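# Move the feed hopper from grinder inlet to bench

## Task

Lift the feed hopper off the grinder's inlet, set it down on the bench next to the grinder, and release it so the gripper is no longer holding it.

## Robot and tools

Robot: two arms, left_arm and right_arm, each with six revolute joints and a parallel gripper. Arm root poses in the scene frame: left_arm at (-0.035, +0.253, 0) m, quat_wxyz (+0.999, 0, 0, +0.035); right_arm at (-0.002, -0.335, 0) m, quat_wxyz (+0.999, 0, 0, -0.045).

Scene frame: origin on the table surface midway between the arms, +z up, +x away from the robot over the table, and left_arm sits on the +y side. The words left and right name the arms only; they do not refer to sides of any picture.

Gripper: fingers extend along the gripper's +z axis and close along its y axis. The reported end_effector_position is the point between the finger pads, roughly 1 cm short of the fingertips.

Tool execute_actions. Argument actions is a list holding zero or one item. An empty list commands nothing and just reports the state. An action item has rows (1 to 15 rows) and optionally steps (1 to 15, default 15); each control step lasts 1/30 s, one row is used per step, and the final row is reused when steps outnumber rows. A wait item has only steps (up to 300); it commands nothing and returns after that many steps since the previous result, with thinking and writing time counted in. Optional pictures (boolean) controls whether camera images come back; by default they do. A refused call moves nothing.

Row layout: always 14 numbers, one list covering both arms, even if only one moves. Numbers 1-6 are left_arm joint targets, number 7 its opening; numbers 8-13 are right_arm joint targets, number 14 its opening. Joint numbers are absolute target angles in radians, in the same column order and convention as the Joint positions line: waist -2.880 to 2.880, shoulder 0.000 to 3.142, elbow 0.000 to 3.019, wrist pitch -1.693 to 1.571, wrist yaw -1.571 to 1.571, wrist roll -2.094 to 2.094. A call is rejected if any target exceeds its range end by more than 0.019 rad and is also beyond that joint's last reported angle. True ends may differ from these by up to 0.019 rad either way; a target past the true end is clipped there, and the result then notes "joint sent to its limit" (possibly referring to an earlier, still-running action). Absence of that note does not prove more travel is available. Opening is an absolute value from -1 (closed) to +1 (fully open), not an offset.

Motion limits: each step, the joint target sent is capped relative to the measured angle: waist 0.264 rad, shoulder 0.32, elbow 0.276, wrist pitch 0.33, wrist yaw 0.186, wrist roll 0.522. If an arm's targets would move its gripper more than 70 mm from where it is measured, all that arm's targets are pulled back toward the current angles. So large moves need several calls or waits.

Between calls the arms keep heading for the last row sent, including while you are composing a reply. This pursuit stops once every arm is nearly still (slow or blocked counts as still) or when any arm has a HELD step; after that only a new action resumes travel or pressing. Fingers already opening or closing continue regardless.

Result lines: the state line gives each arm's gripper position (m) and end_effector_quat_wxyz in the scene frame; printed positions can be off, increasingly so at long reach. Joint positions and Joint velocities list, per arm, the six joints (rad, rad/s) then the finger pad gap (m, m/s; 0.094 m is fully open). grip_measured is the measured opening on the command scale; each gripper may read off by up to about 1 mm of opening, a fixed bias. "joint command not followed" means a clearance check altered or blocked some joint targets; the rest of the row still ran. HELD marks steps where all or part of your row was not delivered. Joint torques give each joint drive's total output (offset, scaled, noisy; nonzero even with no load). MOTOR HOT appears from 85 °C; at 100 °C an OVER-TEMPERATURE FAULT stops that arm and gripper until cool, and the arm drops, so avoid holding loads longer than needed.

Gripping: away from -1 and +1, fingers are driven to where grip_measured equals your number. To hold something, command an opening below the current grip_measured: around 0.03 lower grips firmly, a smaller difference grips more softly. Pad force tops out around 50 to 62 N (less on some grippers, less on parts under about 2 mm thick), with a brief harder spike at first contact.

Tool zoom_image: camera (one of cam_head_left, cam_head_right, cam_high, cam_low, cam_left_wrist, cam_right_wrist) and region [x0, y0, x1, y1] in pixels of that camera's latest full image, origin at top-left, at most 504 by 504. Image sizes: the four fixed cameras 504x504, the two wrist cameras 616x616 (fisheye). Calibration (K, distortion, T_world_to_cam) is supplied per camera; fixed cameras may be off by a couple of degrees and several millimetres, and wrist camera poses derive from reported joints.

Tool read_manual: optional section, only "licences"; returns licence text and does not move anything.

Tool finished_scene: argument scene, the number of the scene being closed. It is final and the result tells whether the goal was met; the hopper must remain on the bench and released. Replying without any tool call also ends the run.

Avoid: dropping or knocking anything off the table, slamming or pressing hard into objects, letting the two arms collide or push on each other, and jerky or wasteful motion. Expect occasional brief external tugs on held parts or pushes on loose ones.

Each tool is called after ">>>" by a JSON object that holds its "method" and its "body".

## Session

>>> {"method": "execute_actions", "body": {"actions": []}}

Scene clock: 0.00 s of 6320.00 s.
left_arm: end_effector_position=(+0.5401, +0.4036, +0.1356) grip_measured=+1.000 end_effector_quat_wxyz=(+0.191, -0.366, +0.906, -0.092) | right_arm: end_effector_position=(+0.0830, -0.1940, +0.1667) grip_measured=+1.000 end_effector_quat_wxyz=(+0.362, -0.484, +0.795, -0.057)
Joint positions: left_arm=[ 0.229  1.71   1.346 -0.805  0.149 -0.498  0.094] | right_arm=[ 1.906  0.437  0.472 -1.473  0.74   0.672  0.094]
Joint velocities: left_arm=[ 0.005 -0.024  0.002 -0.002 -0.066 -0.051  0.   ] | right_arm=[-0.005 -0.005 -0.002  0.002 -0.051  0.007  0.   ]
Joint torques (N m, as the arm reports them, + toward a larger angle): no reading
camera_calibration (this result's frames):
cam_left_wrist: T_world_to_cam=[[0.627338, -0.719703, 0.297448, -0.0852818], [-0.776239, -0.547276, 0.312956, 0.604014], [-0.062449, -0.42722, -0.901989, 0.452156], [0, 0, 0, 1]] pos_world=[0.550597, 0.462355, 0.244177]
cam_right_wrist: T_world_to_cam=[[0.718171, -0.536209, 0.443521, -0.239546], [-0.598226, -0.801327, -0.000112556, -0.10464], [0.355466, -0.265245, -0.896264, 0.190762], [0, 0, 0, 1]] pos_world=[0.041627, -0.161699, 0.277205]

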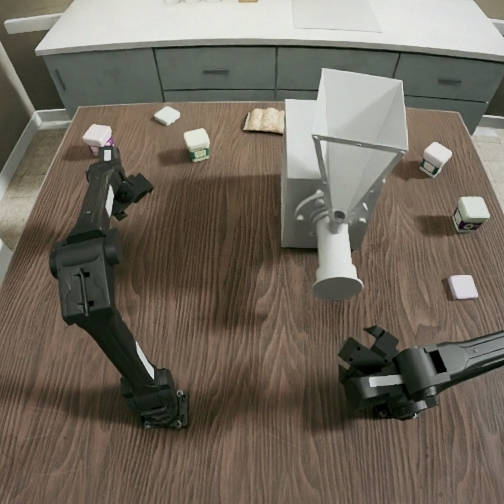

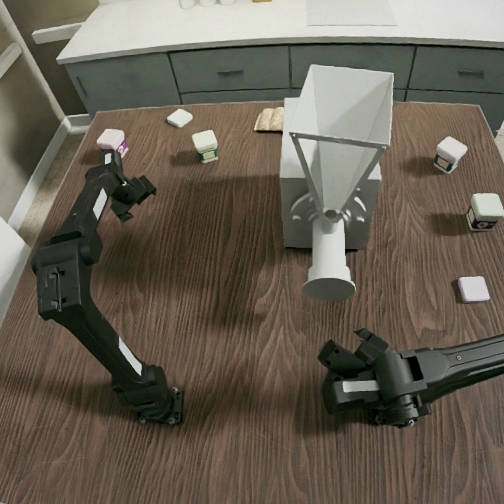

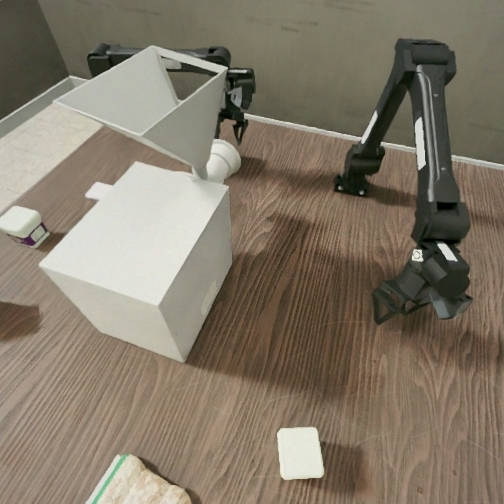

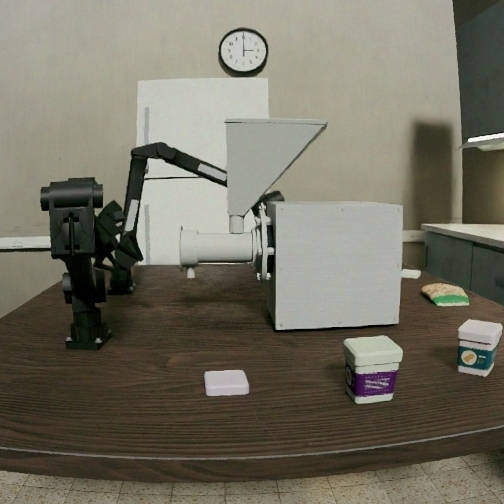

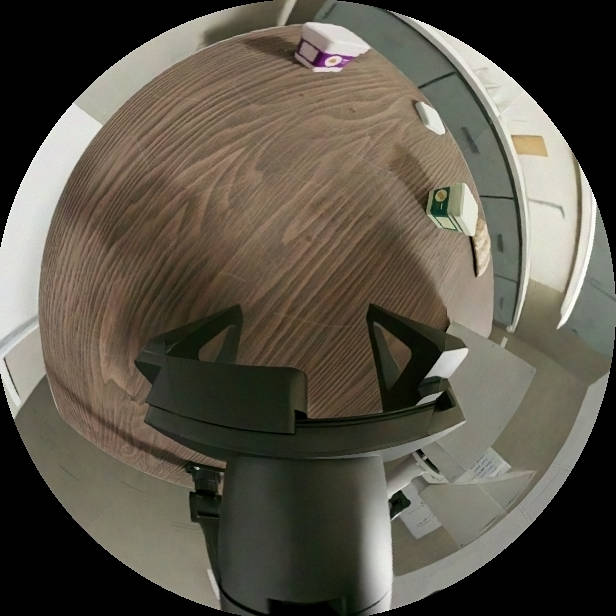

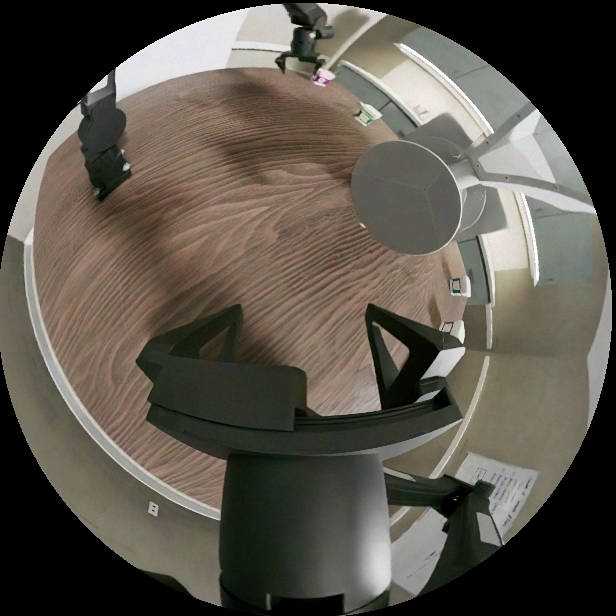

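>>> {"method": "zoom_image", "body": {"camera": "cam_head_left", "region": [270, 50, 430, 250]}}

>>> {"method": "zoom_image", "body": {"camera": "cam_head_right", "region": [260, 50, 420, 250]}}

Region (270, 50, 430, 250) of cam_head_left's 504x504 image, scaled by 2.520, with more detail than that image has; it fills the left 403 columns of this view, and the rest is white.

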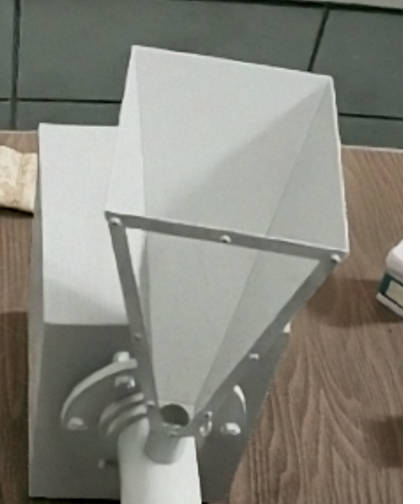

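Region (260, 50, 420, 250) of cam_head_right's 504x504 image, scaled by 2.520, with more detail than that image has; it fills the left 403 columns of this view, and the rest is white.

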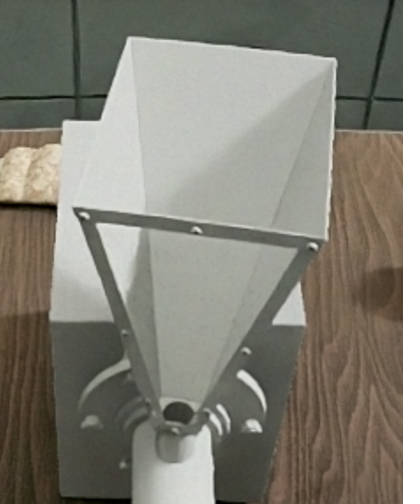

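>>> {"method": "execute_actions", "body": {"actions": [{"rows": [[0.21,1.69,1.39,-0.86,0.12,-0.53,0.8,1.9,0.445,0.53,-1.48,0.7,0.75,0.8],[0.19,1.67,1.44,-0.92,0.09,-0.56,0.6,1.86,0.455,0.60,-1.49,0.65,0.84,0.6],[0.165,1.645,1.49,-0.98,0.06,-0.59,0.5,1.80,0.47,0.68,-1.50,0.6,0.93,0.4],[0.14,1.62,1.54,-1.04,0.03,-0.62,0.4,1.73,0.485,0.76,-1.51,0.54,1.02,0.2],[0.115,1.595,1.59,-1.10,0,-0.65,0.3,1.65,0.50,0.84,-1.52,0.48,1.11,0],[0.09,1.57,1.64,-1.16,-0.03,-0.68,0.25,1.56,0.515,0.92,-1.53,0.42,1.2,-0.2],[0.065,1.545,1.69,-1.22,-0.06,-0.71,0.25,1.47,0.53,1.0,-1.54,0.36,1.29,-0.3],[0.04,1.52,1.74,-1.28,-0.09,-0.74,0.25,1.38,0.545,1.08,-1.55,0.3,1.38,-0.3],[0.015,1.495,1.79,-1.34,-0.12,-0.77,0.25,1.29,0.56,1.16,-1.56,0.24,1.47,-0.3],[-0.01,1.47,1.83,-1.40,-0.15,-0.80,0.25,1.2,0.575,1.24,-1.57,0.18,1.56,-0.3],[-0.035,1.445,1.87,-1.46,-0.18,-0.83,0.25,1.11,0.59,1.32,-1.58,0.13,1.65,-0.3],[-0.06,1.42,1.91,-1.51,-0.21,-0.86,0.25,1.02,0.61,1.40,-1.59,0.09,1.74,-0.3],[-0.085,1.395,1.94,-1.56,-0.235,-0.89,0.25,0.93,0.64,1.48,-1.60,0.06,1.83,-0.3],[-0.11,1.37,1.97,-1.60,-0.26,-0.92,0.25,0.84,0.68,1.56,-1.61,0.03,1.92,-0.3],[-0.13,1.35,2.0,-1.64,-0.28,-0.96,0.25,0.76,0.73,1.64,-1.62,0,2.0,-0.3]], "steps": 15}], "pictures": false}}

>>> {"method": "execute_actions", "body": {"actions": [{"rows": [[-0.13,1.35,2.0,-1.64,-0.28,-0.96,0.25,0.71,0.77,1.70,-1.63,0,2.05,-0.3],[-0.13,1.35,2.0,-1.64,-0.28,-0.96,0.25,0.67,0.81,1.76,-1.64,0,2.09,-0.3],[-0.13,1.35,2.0,-1.64,-0.28,-0.96,0.25,0.63,0.85,1.81,-1.65,0,2.09,-0.3],[-0.13,1.35,2.0,-1.64,-0.28,-0.96,0.25,0.60,0.89,1.85,-1.66,0,2.09,-0.3],[-0.13,1.35,2.0,-1.64,-0.28,-0.96,0.25,0.575,0.93,1.89,-1.67,0,2.09,-0.3],[-0.13,1.35,2.0,-1.64,-0.28,-0.96,0.25,0.555,0.97,1.92,-1.68,0,2.09,-0.3],[-0.13,1.35,2.0,-1.64,-0.28,-0.96,0.25,0.545,1.01,1.94,-1.685,0,2.09,-0.3],[-0.13,1.35,2.0,-1.64,-0.28,-0.96,0.25,0.54,1.05,1.955,-1.685,0,2.09,-0.3],[-0.13,1.35,2.0,-1.64,-0.28,-0.96,0.25,0.538,1.09,1.965,-1.685,0,2.09,-0.3],[-0.13,1.35,2.0,-1.64,-0.28,-0.96,0.25,0.538,1.125,1.97,-1.685,0,2.09,-0.3],[-0.13,1.35,2.0,-1.64,-0.28,-0.96,0.25,0.538,1.16,1.972,-1.685,0,2.09,-0.3],[-0.13,1.35,2.0,-1.64,-0.28,-0.96,0.25,0.538,1.19,1.972,-1.685,0,2.09,-0.3],[-0.13,1.35,2.0,-1.64,-0.28,-0.96,0.25,0.538,1.215,1.972,-1.685,0,2.09,-0.3],[-0.13,1.35,2.0,-1.64,-0.28,-0.96,0.25,0.538,1.235,1.972,-1.685,0,2.09,-0.3]], "steps": 15}], "pictures": false}}

>>> {"method": "execute_actions", "body": {"actions": [{"steps": 15}]}}

Scene clock: 62.33 s of 6320.00 s.
left_arm: end_effector_position=(+0.4933, +0.3588, +0.2318) grip_measured=+0.252 end_effector_quat_wxyz=(+0.138, -0.396, +0.907, +0.039) | right_arm: end_effector_position=(+0.0944, -0.1582, +0.3546) grip_measured=-0.297 end_effector_quat_wxyz=(+0.095, +0.154, +0.961, +0.211)
Joint positions: left_arm=[ 0.082  1.593  1.49  -1.218 -0.145 -0.653  0.059] | right_arm=[ 1.217  0.608  1.074 -1.574  0.062  1.43   0.033]
Joint velocities: left_arm=[-0.513 -0.474  0.173 -0.784 -0.52  -0.388 -0.001] | right_arm=[-1.958  0.757  1.624 -0.354 -0.989  1.985 -0.   ]
Joint torques (N m, as the arm reports them, + toward a larger angle): left_arm=[ -3.52 -15.38  15.42   0.42  -0.17  -0.07] | right_arm=[ 0.5   6.25 11.98  1.04  0.19 -0.01]
Steps of this call (steps 1 to 90: nothing new was sent; then 58.83 s passed at rest; steps 91 to 105: all 15 steps of this action). Readings (joint positions):
91: left_arm=[0.229 1.710 1.347 -0.813 0.138 -0.501] | right_arm=[1.906 0.437 0.473 -1.473 0.724 0.681]
92: left_arm=[0.226 1.709 1.352 -0.839 0.114 -0.509] | right_arm=[1.903 0.438 0.480 -1.476 0.686 0.706]
94: left_arm=[0.217 1.707 1.372 -0.908 0.072 -0.530] | right_arm=[1.863 0.449 0.528 -1.489 0.602 0.777]
98: left_arm=[0.181 1.686 1.425 -1.019 0.002 -0.567] | right_arm=[1.660 0.492 0.708 -1.511 0.402 0.971]
105: the state above

Scene clock: 62.83 s of 6320.00 s.
left_arm: end_effector_position=(+0.4338, +0.2841, +0.4210) grip_measured=+0.252 end_effector_quat_wxyz=(+0.211, -0.410, +0.886, +0.046) | right_arm: end_effector_position=(+0.3388, -0.1716, +0.5738) grip_measured=-0.297 end_effector_quat_wxyz=(+0.106, +0.673, +0.667, +0.302)
Joint positions: left_arm=[-0.1    1.408  1.758 -1.573 -0.268 -0.849  0.059] | right_arm=[ 0.539  1.204  1.956 -1.671  0.004  2.028  0.033]
Joint velocities: left_arm=[-0.103 -0.171  0.872 -0.3   -0.037 -0.256 -0.001] | right_arm=[-0.005  0.562  0.159  0.002 -0.007  0.315 -0.001]
Joint torques (N m, as the arm reports them, + toward a larger angle): left_arm=[ -2.32 -11.75  15.03   0.48  -0.37  -0.09] | right_arm=[-0.28 -5.28  7.56  1.09 -0.16  0.09]
joint sent to its limit (right arm) — the command would take joint 6 (wrist roll) past its upper limit, so that joint was sent only as far as its limit.
Steps of this call (steps 1 to 15: all 15 steps of this action). Readings (joint positions):
1: left_arm=[0.065 1.577 1.498 -1.245 -0.164 -0.668] | right_arm=[1.151 0.636 1.132 -1.585 0.038 1.500]
2: left_arm=[0.047 1.560 1.506 -1.274 -0.181 -0.683] | right_arm=[1.085 0.669 1.192 -1.596 0.024 1.568]
4: left_arm=[0.013 1.528 1.526 -1.336 -0.209 -0.712] | right_arm=[0.954 0.743 1.313 -1.616 0.011 1.698]
8: left_arm=[-0.046 1.472 1.585 -1.454 -0.244 -0.768] | right_arm=[0.695 0.912 1.556 -1.651 0.005 1.869]
15: the state above

Scene clock: 63.33 s of 6320.00 s.
left_arm: end_effector_position=(+0.4010, +0.2792, +0.5424) grip_measured=+0.252 end_effector_quat_wxyz=(+0.312, -0.448, +0.838, -0.018) | right_arm: end_effector_position=(+0.3529, -0.1648, +0.5595) grip_measured=-0.297 end_effector_quat_wxyz=(+0.093, +0.694, +0.655, +0.285)
Joint positions: left_arm=[-0.118  1.329  1.969 -1.631 -0.278 -0.946  0.059] | right_arm=[ 0.539  1.242  1.957 -1.676  0.004  2.077  0.033]
Joint velocities: left_arm=[-0.005  0.073 -0.007 -0.022 -0.037 -0.081 -0.001] | right_arm=[ 0.005 -0.015  0.002 -0.007 -0.037 -0.022  0.001]
Joint torques (N m, as the arm reports them, + toward a larger angle): left_arm=[-2.5  -8.28 11.87  0.94 -0.31 -0.06] | right_arm=[ 1.29 -6.77  8.99  1.04 -0.11  0.09]
joint sent to its limit (right arm) — the command would take joint 6 (wrist roll) past its upper limit, so that joint was sent only as far as its limit.
Steps of this call (steps 1 to 15: the robot went on to your last target). Readings (joint positions):
1: left_arm=[-0.103 1.402 1.789 -1.582 -0.269 -0.859] | right_arm=[0.539 1.219 1.957 -1.671 0.004 2.038]
2: left_arm=[-0.105 1.397 1.820 -1.591 -0.271 -0.869] | right_arm=[0.539 1.232 1.957 -1.673 0.004 2.046]
4: left_arm=[-0.109 1.386 1.880 -1.608 -0.274 -0.891] | right_arm=[0.539 1.250 1.957 -1.674 0.004 2.057]
8: left_arm=[-0.117 1.354 1.959 -1.624 -0.277 -0.926] | right_arm=[0.539 1.253 1.957 -1.674 0.004 2.070]
15: the state above
camera_calibration (this result's frames):
cam_left_wrist: T_world_to_cam=[[0.740995, -0.600677, 0.300189, -0.288914], [-0.644443, -0.761757, 0.0664872, 0.441334], [0.188734, -0.242721, -0.95156, 0.631866], [0, 0, 0, 1]] pos_world=[0.379244, 0.316013, 0.658644]
cam_right_wrist: T_world_to_cam=[[-0.86116, 0.131793, -0.490952, 0.59839], [-0.306969, 0.634999, 0.708905, -0.182567], [0.405183, 0.761188, -0.506379, 0.388033], [0, 0, 0, 1]] pos_world=[0.302042, -0.2583, 0.619695]

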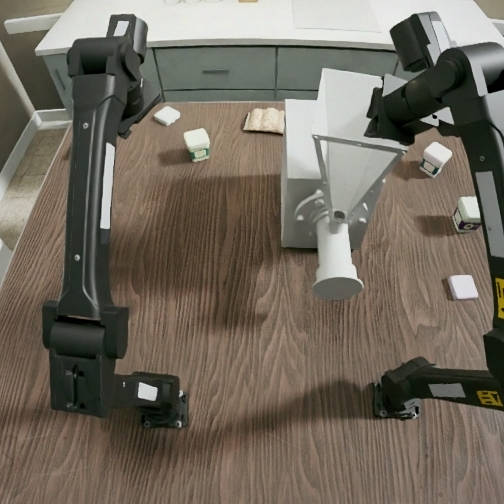

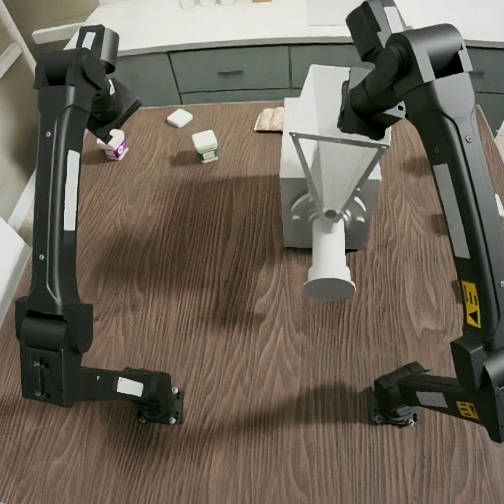

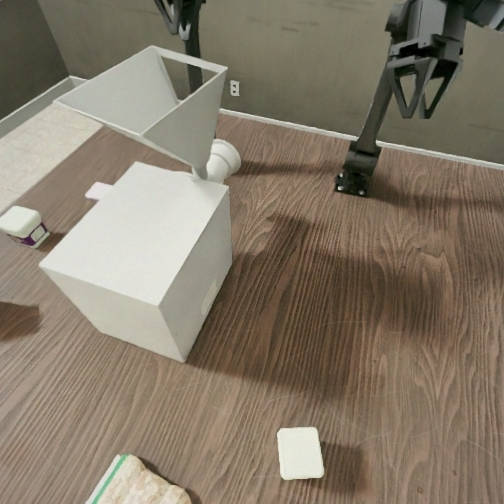

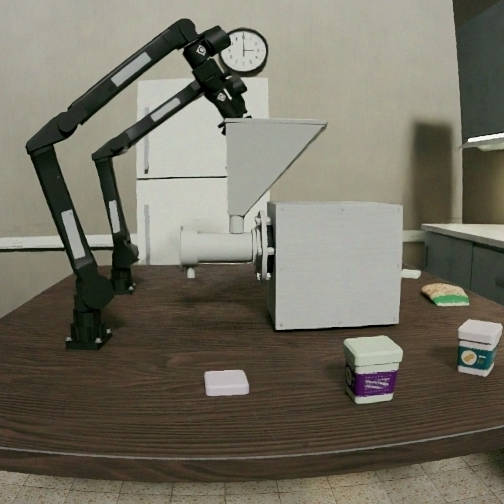

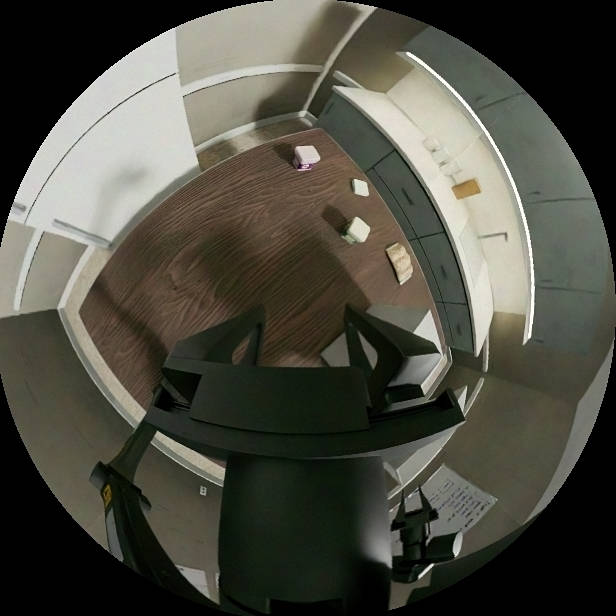

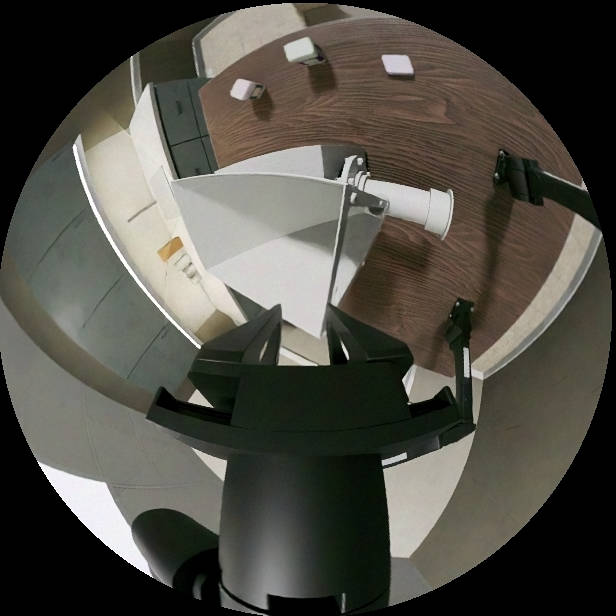

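>>> {"method": "execute_actions", "body": {"actions": []}}

Scene clock: 75.77 s of 6320.00 s.
left_arm: end_effector_position=(+0.4099, +0.2787, +0.5333) grip_measured=+0.252 end_effector_quat_wxyz=(+0.303, -0.449, +0.840, -0.014) | right_arm: end_effector_position=(+0.3529, -0.1648, +0.5595) grip_measured=-0.297 end_effector_quat_wxyz=(+0.093, +0.694, +0.654, +0.285)
Joint positions: left_arm=[-0.118  1.351  1.969 -1.631 -0.278 -0.95   0.059] | right_arm=[ 0.539  1.242  1.957 -1.676  0.004  2.078  0.033]
Joint velocities: left_arm=[-0.005 -0.015  0.012 -0.007 -0.051  0.007  0.   ] | right_arm=[ 0.005 -0.005 -0.017 -0.007 -0.007  0.022 -0.   ]
Joint torques (N m, as the arm reports them, + toward a larger angle): left_arm=[-2.64 -9.48 12.1   0.77 -0.31 -0.06] | right_arm=[ 1.03 -6.97  8.79  0.88 -0.13  0.05]
joint sent to its limit (right arm) — the command would take joint 6 (wrist roll) past its upper limit, so that joint was sent only as far as its limit.
Steps of this call (steps 1 to 30: the robot went on to your last target; steps 31 to 90: nothing new was sent; then 9.43 s passed at rest). Readings (joint positions):
1: left_arm=[-0.118 1.332 1.969 -1.631 -0.278 -0.947] | right_arm=[0.539 1.242 1.957 -1.676 0.004 2.077]
2: left_arm=[-0.118 1.335 1.969 -1.631 -0.278 -0.947] | right_arm=[0.539 1.242 1.957 -1.676 0.004 2.077]
4: left_arm=[-0.118 1.342 1.969 -1.631 -0.278 -0.948] | right_arm=[0.539 1.242 1.957 -1.676 0.004 2.078]
8: left_arm=[-0.118 1.350 1.969 -1.631 -0.278 -0.950] | right_arm=[0.539 1.242 1.957 -1.676 0.004 2.078]
90: the state above
All arms were judged still, so your last target was given up. Only a new action makes them travel on or press farther. Fingers that are still opening or closing keep moving.
camera_calibration (this result's frames):
cam_left_wrist: T_world_to_cam=[[0.749245, -0.597507, 0.285687, -0.289533], [-0.640098, -0.764037, 0.0807636, 0.438556], [0.170018, -0.243379, -0.954914, 0.631108], [0, 0, 0, 1]] pos_world=[0.39035, 0.315674, 0.64995]
cam_right_wrist: T_world_to_cam=[[-0.861182, 0.133624, -0.490419, 0.5984], [-0.305645, 0.634778, 0.709674, -0.183502], [0.406137, 0.761053, -0.505818, 0.38736], [0, 0, 0, 1]] pos_world=[0.301924, -0.25828, 0.619627]

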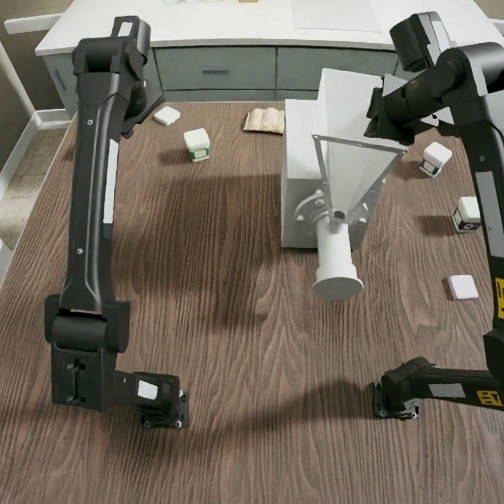

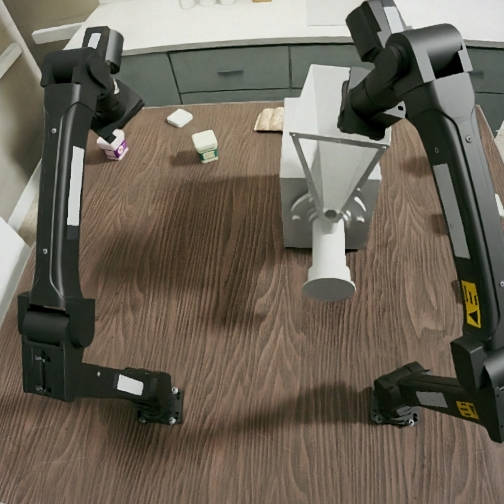

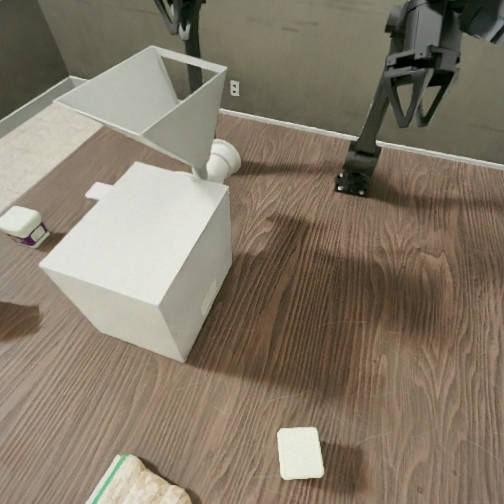

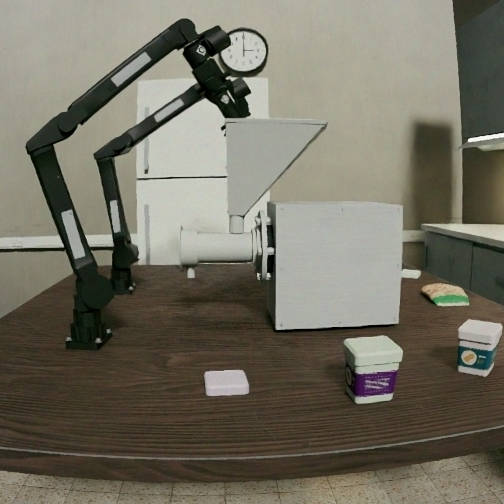

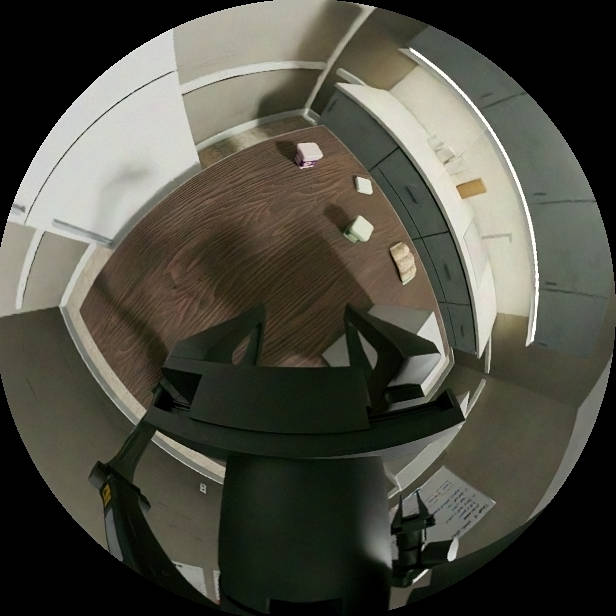

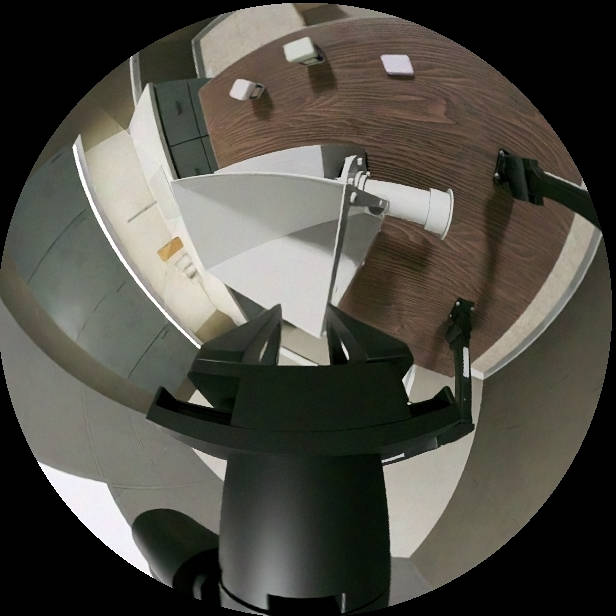

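>>> {"method": "execute_actions", "body": {"actions": [{"rows":[[-0.13,1.35,2.0,-1.64,-0.28,-0.96,0.25,0.545,1.225,1.93,-1.68,0,2.07,-0.15],[-0.13,1.35,2.0,-1.64,-0.28,-0.96,0.25,0.545,1.215,1.91,-1.68,0,2.07,-0.15],[-0.13,1.35,2.0,-1.64,-0.28,-0.96,0.25,0.545,1.205,1.89,-1.68,0,2.07,-0.15],[-0.13,1.35,2.0,-1.64,-0.28,-0.96,0.25,0.545,1.195,1.87,-1.68,0,2.07,-0.15],[-0.13,1.35,2.0,-1.64,-0.28,-0.96,0.25,0.545,1.19,1.85,-1.68,0,2.07,-0.15],[-0.13,1.35,2.0,-1.64,-0.28,-0.96,0.25,0.545,1.19,1.84,-1.68,0,2.07,-0.15]],"steps":15}]}}

Scene clock: 95.80 s of 6320.00 s.
left_arm: end_effector_position=(+0.4099, +0.2787, +0.5333) grip_measured=+0.252 end_effector_quat_wxyz=(+0.303, -0.450, +0.840, -0.014) | right_arm: end_effector_position=(+0.3401, -0.1710, +0.5256) grip_measured=-0.153 end_effector_quat_wxyz=(+0.082, +0.701, +0.661, +0.252)
Joint positions: left_arm=[-0.118  1.351  1.969 -1.631 -0.278 -0.951  0.059] | right_arm=[ 0.539  1.198  1.841 -1.676  0.004  2.078  0.04 ]
Joint velocities: left_arm=[-0.015 -0.005  0.017  0.017 -0.007 -0.007  0.001] | right_arm=[-0.005 -0.005  0.002 -0.007 -0.007 -0.037 -0.   ]
Joint torques (N m, as the arm reports them, + toward a larger angle): left_arm=[-2.67 -9.45 12.12  0.74 -0.31 -0.07] | right_arm=[ 0.77 -6.15  7.92  1.16 -0.1  -0.13]
Steps of this call (steps 1 to 90: nothing new was sent; then 16.53 s passed at rest; steps 91 to 105: all 15 steps of this action). Readings (joint positions):
91: left_arm=[-0.118 1.351 1.969 -1.631 -0.278 -0.951] | right_arm=[0.539 1.242 1.954 -1.676 0.004 2.078]
92: left_arm=[-0.118 1.351 1.969 -1.631 -0.278 -0.951] | right_arm=[0.539 1.238 1.945 -1.676 0.004 2.078]
94: left_arm=[-0.118 1.351 1.969 -1.631 -0.278 -0.951] | right_arm=[0.539 1.223 1.910 -1.676 0.004 2.078]
98: left_arm=[-0.118 1.351 1.969 -1.631 -0.278 -0.951] | right_arm=[0.539 1.199 1.847 -1.676 0.004 2.078]
105: the state above
camera_calibration (this result's frames):
cam_left_wrist: T_world_to_cam=[[0.749404, -0.597217, 0.285877, -0.28978], [-0.639868, -0.76422, 0.0808548, 0.438464], [0.170185, -0.243516, -0.954849, 0.631043], [0, 0, 0, 1]] pos_world=[0.390327, 0.315691, 0.64994]
cam_right_wrist: T_world_to_cam=[[-0.891323, 0.118713, -0.437551, 0.551453], [-0.259878, 0.657034, 0.707651, -0.170105], [0.371493, 0.744455, -0.554779, 0.414791], [0, 0, 0, 1]] pos_world=[0.293224, -0.262493, 0.591781]

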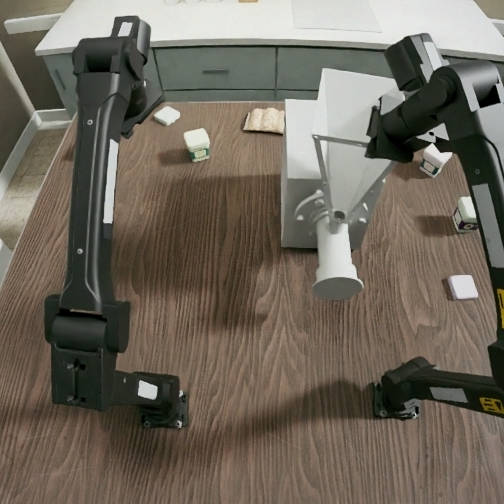

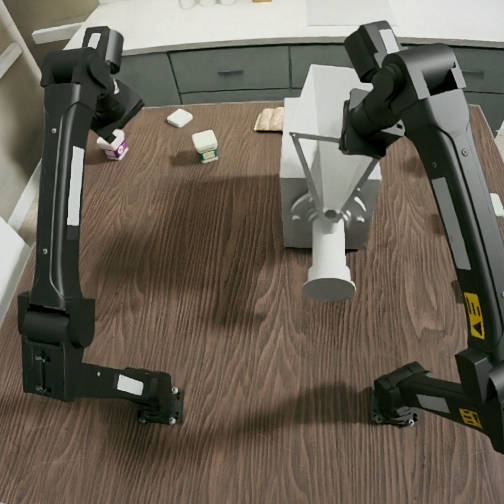

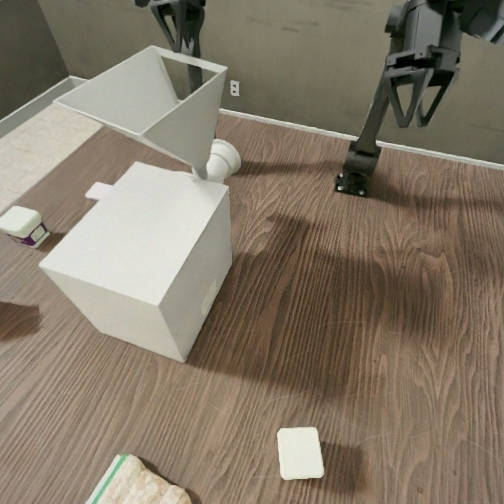

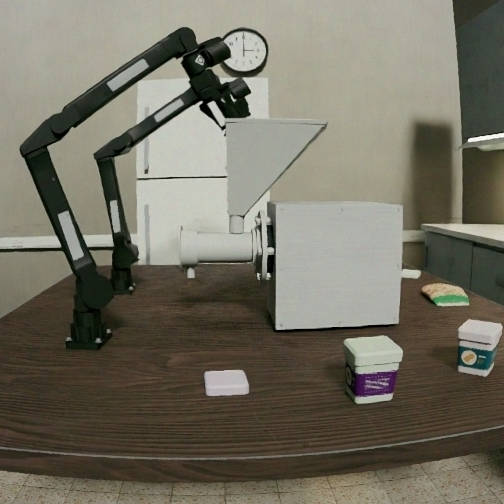

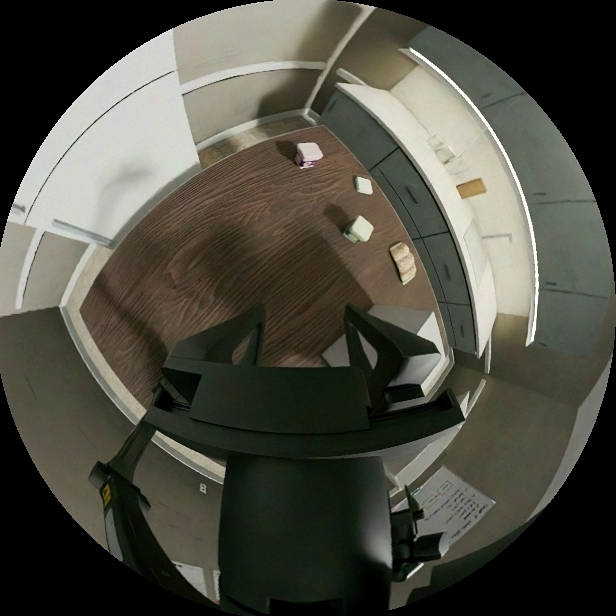

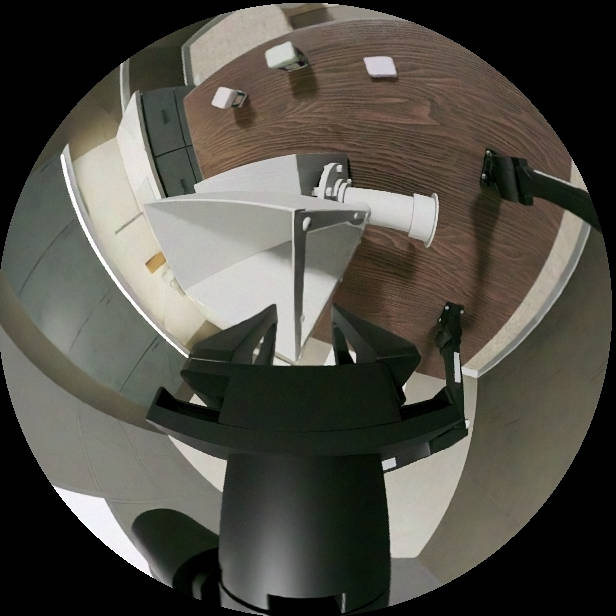

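>>> {"method": "execute_actions", "body": {"actions": [{"rows":[[-0.13,1.35,2.0,-1.64,-0.28,-0.96,0.25,0.55,1.205,1.835,-1.68,0,2.07,-0.15],[-0.13,1.35,2.0,-1.64,-0.28,-0.96,0.25,0.55,1.212,1.825,-1.68,0,2.07,-0.15],[-0.13,1.35,2.0,-1.64,-0.28,-0.96,0.25,0.552,1.218,1.815,-1.68,0,2.07,-0.15],[-0.13,1.35,2.0,-1.64,-0.28,-0.96,0.25,0.554,1.224,1.805,-1.68,0,2.07,-0.15],[-0.13,1.35,2.0,-1.64,-0.28,-0.96,0.25,0.556,1.23,1.795,-1.68,0,2.07,-0.2],[-0.13,1.35,2.0,-1.64,-0.28,-0.96,0.25,0.556,1.232,1.79,-1.68,0,2.07,-0.3]],"steps":15}]}}

Scene clock: 104.50 s of 6320.00 s.
left_arm: end_effector_position=(+0.4099, +0.2787, +0.5333) grip_measured=+0.252 end_effector_quat_wxyz=(+0.303, -0.450, +0.840, -0.014) | right_arm: end_effector_position=(+0.3496, -0.1651, +0.4926) grip_measured=-0.297 end_effector_quat_wxyz=(+0.070, +0.708, +0.669, +0.215)
Joint positions: left_arm=[-0.118  1.351  1.969 -1.631 -0.278 -0.951  0.059] | right_arm=[ 0.542  1.228  1.789 -1.676  0.004  2.078  0.033]
Joint velocities: left_arm=[-0.015 -0.015 -0.012 -0.002 -0.022 -0.051 -0.001] | right_arm=[-0.005 -0.005 -0.012 -0.007  0.022 -0.051 -0.   ]
Joint torques (N m, as the arm reports them, + toward a larger angle): left_arm=[-2.66 -9.49 12.11  0.75 -0.31 -0.07] | right_arm=[ 2.38 -6.04  8.3   0.9  -0.07 -0.06]
Steps of this call (steps 1 to 15: the robot went on to your last target; steps 16 to 90: nothing new was sent; then 5.20 s passed at rest; steps 91 to 105: all 15 steps of this action). Readings (joint positions):
91: left_arm=[-0.118 1.351 1.969 -1.631 -0.278 -0.951] | right_arm=[0.539 1.198 1.841 -1.676 0.004 2.078]
92: left_arm=[-0.118 1.351 1.969 -1.631 -0.278 -0.951] | right_arm=[0.539 1.198 1.839 -1.676 0.004 2.078]
94: left_arm=[-0.118 1.351 1.969 -1.631 -0.278 -0.951] | right_arm=[0.539 1.198 1.831 -1.676 0.004 2.078]
98: left_arm=[-0.118 1.351 1.969 -1.631 -0.278 -0.951] | right_arm=[0.542 1.206 1.799 -1.676 0.004 2.078]
105: the state above
camera_calibration (this result's frames):
cam_left_wrist: T_world_to_cam=[[0.749404, -0.597217, 0.285877, -0.28978], [-0.639868, -0.76422, 0.0808548, 0.438464], [0.170185, -0.243516, -0.954849, 0.631043], [0, 0, 0, 1]] pos_world=[0.390327, 0.315691, 0.64994]
cam_right_wrist: T_world_to_cam=[[-0.92139, 0.101545, -0.375139, 0.521692], [-0.210382, 0.681282, 0.701138, -0.158218], [0.326772, 0.724944, -0.606363, 0.426348], [0, 0, 0, 1]] pos_world=[0.308077, -0.254263, 0.565161]

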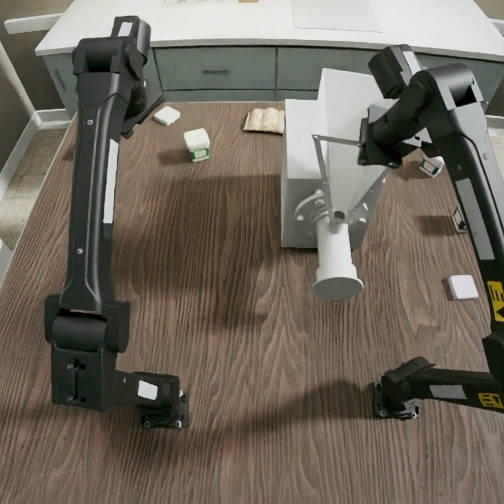

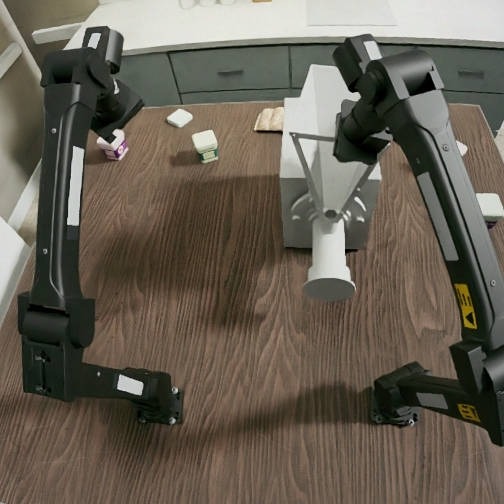

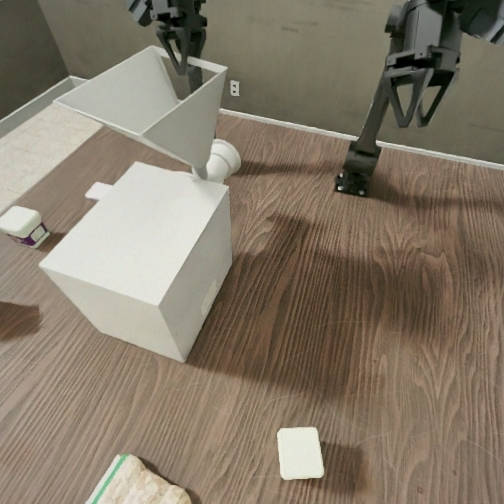

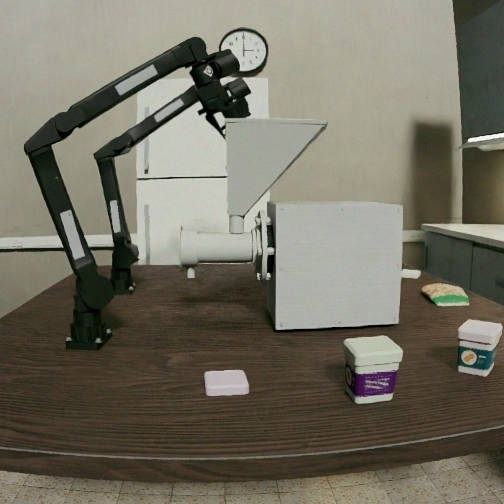

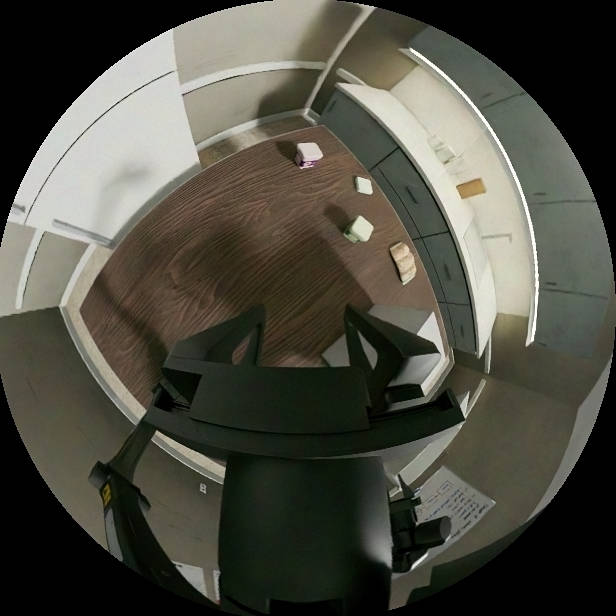

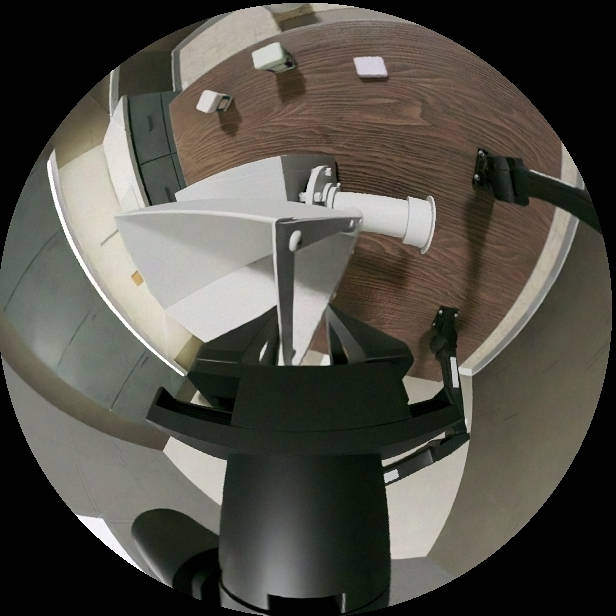

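>>> {"method": "execute_actions", "body": {"actions": [{"rows":[[-0.13,1.35,2.0,-1.64,-0.28,-0.96,0.25,0.55,1.225,1.79,-1.68,0,2.05,-0.4],[-0.13,1.35,2.0,-1.64,-0.28,-0.96,0.25,0.55,1.222,1.79,-1.68,0,2.01,-0.5],[-0.13,1.35,2.0,-1.64,-0.28,-0.96,0.25,0.55,1.22,1.79,-1.68,0,1.96,-0.55],[-0.13,1.35,2.0,-1.64,-0.28,-0.96,0.25,0.55,1.22,1.79,-1.68,0,1.91,-0.55],[-0.13,1.35,2.0,-1.64,-0.28,-0.96,0.25,0.55,1.22,1.79,-1.68,0,1.86,-0.55],[-0.13,1.35,2.0,-1.64,-0.28,-0.96,0.25,0.55,1.22,1.79,-1.68,0,1.81,-0.55],[-0.13,1.35,2.0,-1.64,-0.28,-0.96,0.25,0.55,1.22,1.79,-1.68,0,1.76,-0.55],[-0.13,1.35,2.0,-1.64,-0.28,-0.96,0.25,0.55,1.22,1.79,-1.68,0,1.71,-0.55],[-0.13,1.35,2.0,-1.64,-0.28,-0.96,0.25,0.548,1.22,1.79,-1.68,0,1.66,-0.55],[-0.13,1.35,2.0,-1.64,-0.28,-0.96,0.25,0.546,1.22,1.79,-1.68,0,1.61,-0.55],[-0.13,1.35,2.0,-1.64,-0.28,-0.96,0.25,0.544,1.22,1.79,-1.68,0,1.56,-0.55],[-0.13,1.35,2.0,-1.64,-0.28,-0.96,0.25,0.542,1.22,1.79,-1.68,0,1.51,-0.55],[-0.13,1.35,2.0,-1.64,-0.28,-0.96,0.25,0.54,1.22,1.79,-1.68,0,1.46,-0.55],[-0.13,1.35,2.0,-1.64,-0.28,-0.96,0.25,0.538,1.22,1.79,-1.68,0,1.41,-0.55],[-0.13,1.35,2.0,-1.64,-0.28,-0.96,0.25,0.536,1.22,1.79,-1.68,0,1.36,-0.55]],"steps":15}]}}

Scene clock: 113.27 s of 6320.00 s.
left_arm: end_effector_position=(+0.4099, +0.2787, +0.5333) grip_measured=+0.252 end_effector_quat_wxyz=(+0.303, -0.450, +0.840, -0.014) | right_arm: end_effector_position=(+0.3482, -0.1654, +0.4939) grip_measured=-0.543 end_effector_quat_wxyz=(+0.116, +0.534, +0.814, +0.196)
Joint positions: left_arm=[-0.118  1.351  1.969 -1.631 -0.278 -0.951  0.059] | right_arm=[ 0.541  1.224  1.789 -1.676 -0.001  1.613  0.021]
Joint velocities: left_arm=[-0.015 -0.005 -0.002 -0.007  0.037 -0.037 -0.001] | right_arm=[-0.054 -0.024 -0.017 -0.027  0.037 -1.179 -0.001]
Joint torques (N m, as the arm reports them, + toward a larger angle): left_arm=[-2.7  -9.46 12.11  0.75 -0.31 -0.07] | right_arm=[-0.25 -6.41  8.19  1.47  0.03 -0.85]
Steps of this call (steps 1 to 15: the robot went on to your last target; steps 16 to 90: nothing new was sent; then 5.27 s passed at rest; steps 91 to 105: all 15 steps of this action). Readings (joint positions):
91: left_arm=[-0.118 1.351 1.969 -1.631 -0.278 -0.951] | right_arm=[0.542 1.228 1.789 -1.676 0.004 2.075]
92: left_arm=[-0.118 1.351 1.969 -1.631 -0.278 -0.951] | right_arm=[0.542 1.228 1.789 -1.676 0.004 2.067]
94: left_arm=[-0.118 1.351 1.969 -1.631 -0.278 -0.951] | right_arm=[0.542 1.227 1.789 -1.675 0.004 2.029]
98: left_arm=[-0.118 1.351 1.969 -1.631 -0.278 -0.951] | right_arm=[0.542 1.227 1.789 -1.676 -0.005 1.914]
105: the state above
camera_calibration (this result's frames):
cam_left_wrist: T_world_to_cam=[[0.749404, -0.597217, 0.285877, -0.28978], [-0.639868, -0.76422, 0.0808548, 0.438464], [0.170185, -0.243516, -0.954849, 0.631043], [0, 0, 0, 1]] pos_world=[0.390327, 0.315691, 0.64994]
cam_right_wrist: T_world_to_cam=[[-0.832252, -0.345882, -0.43327, 0.444562], [-0.547716, 0.633945, 0.546004, 0.0269987], [0.0858161, 0.691722, -0.717047, 0.560967], [0, 0, 0, 1]] pos_world=[0.336635, -0.251383, 0.580114]

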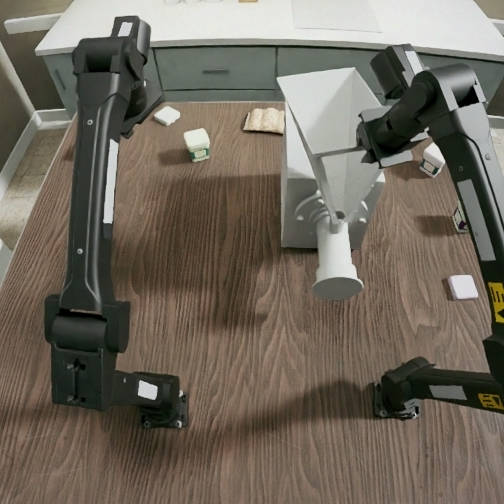

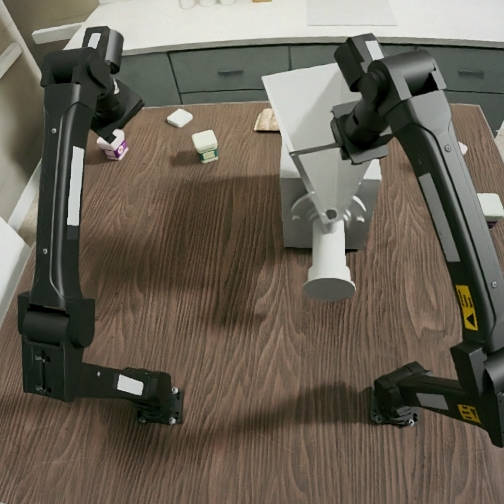

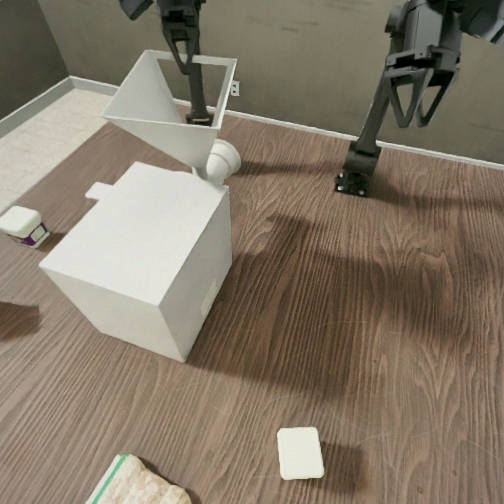

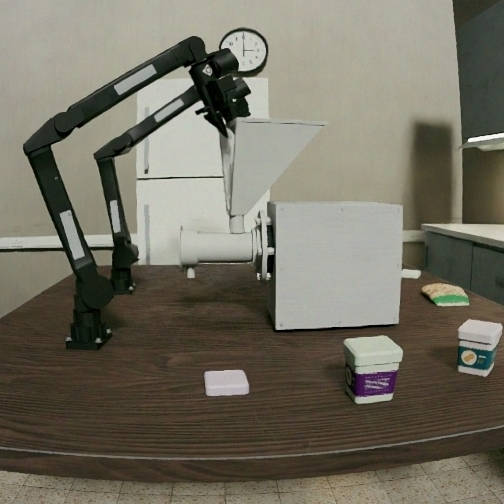

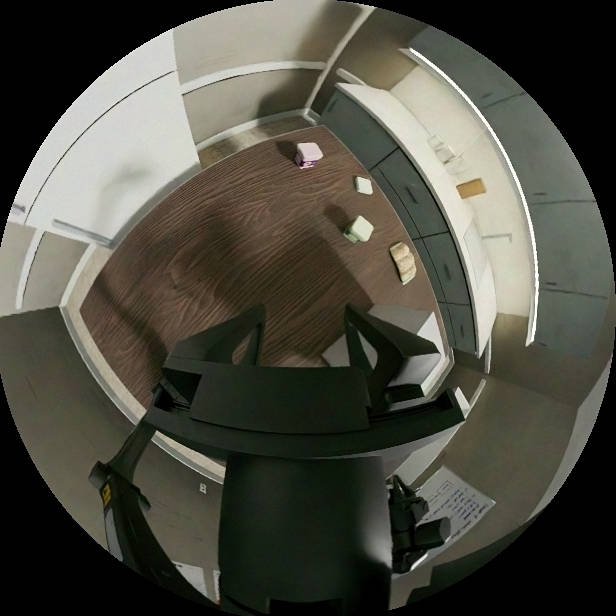

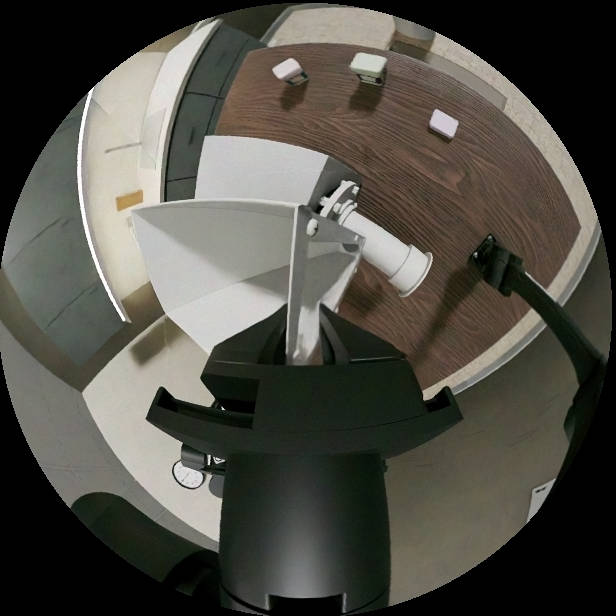

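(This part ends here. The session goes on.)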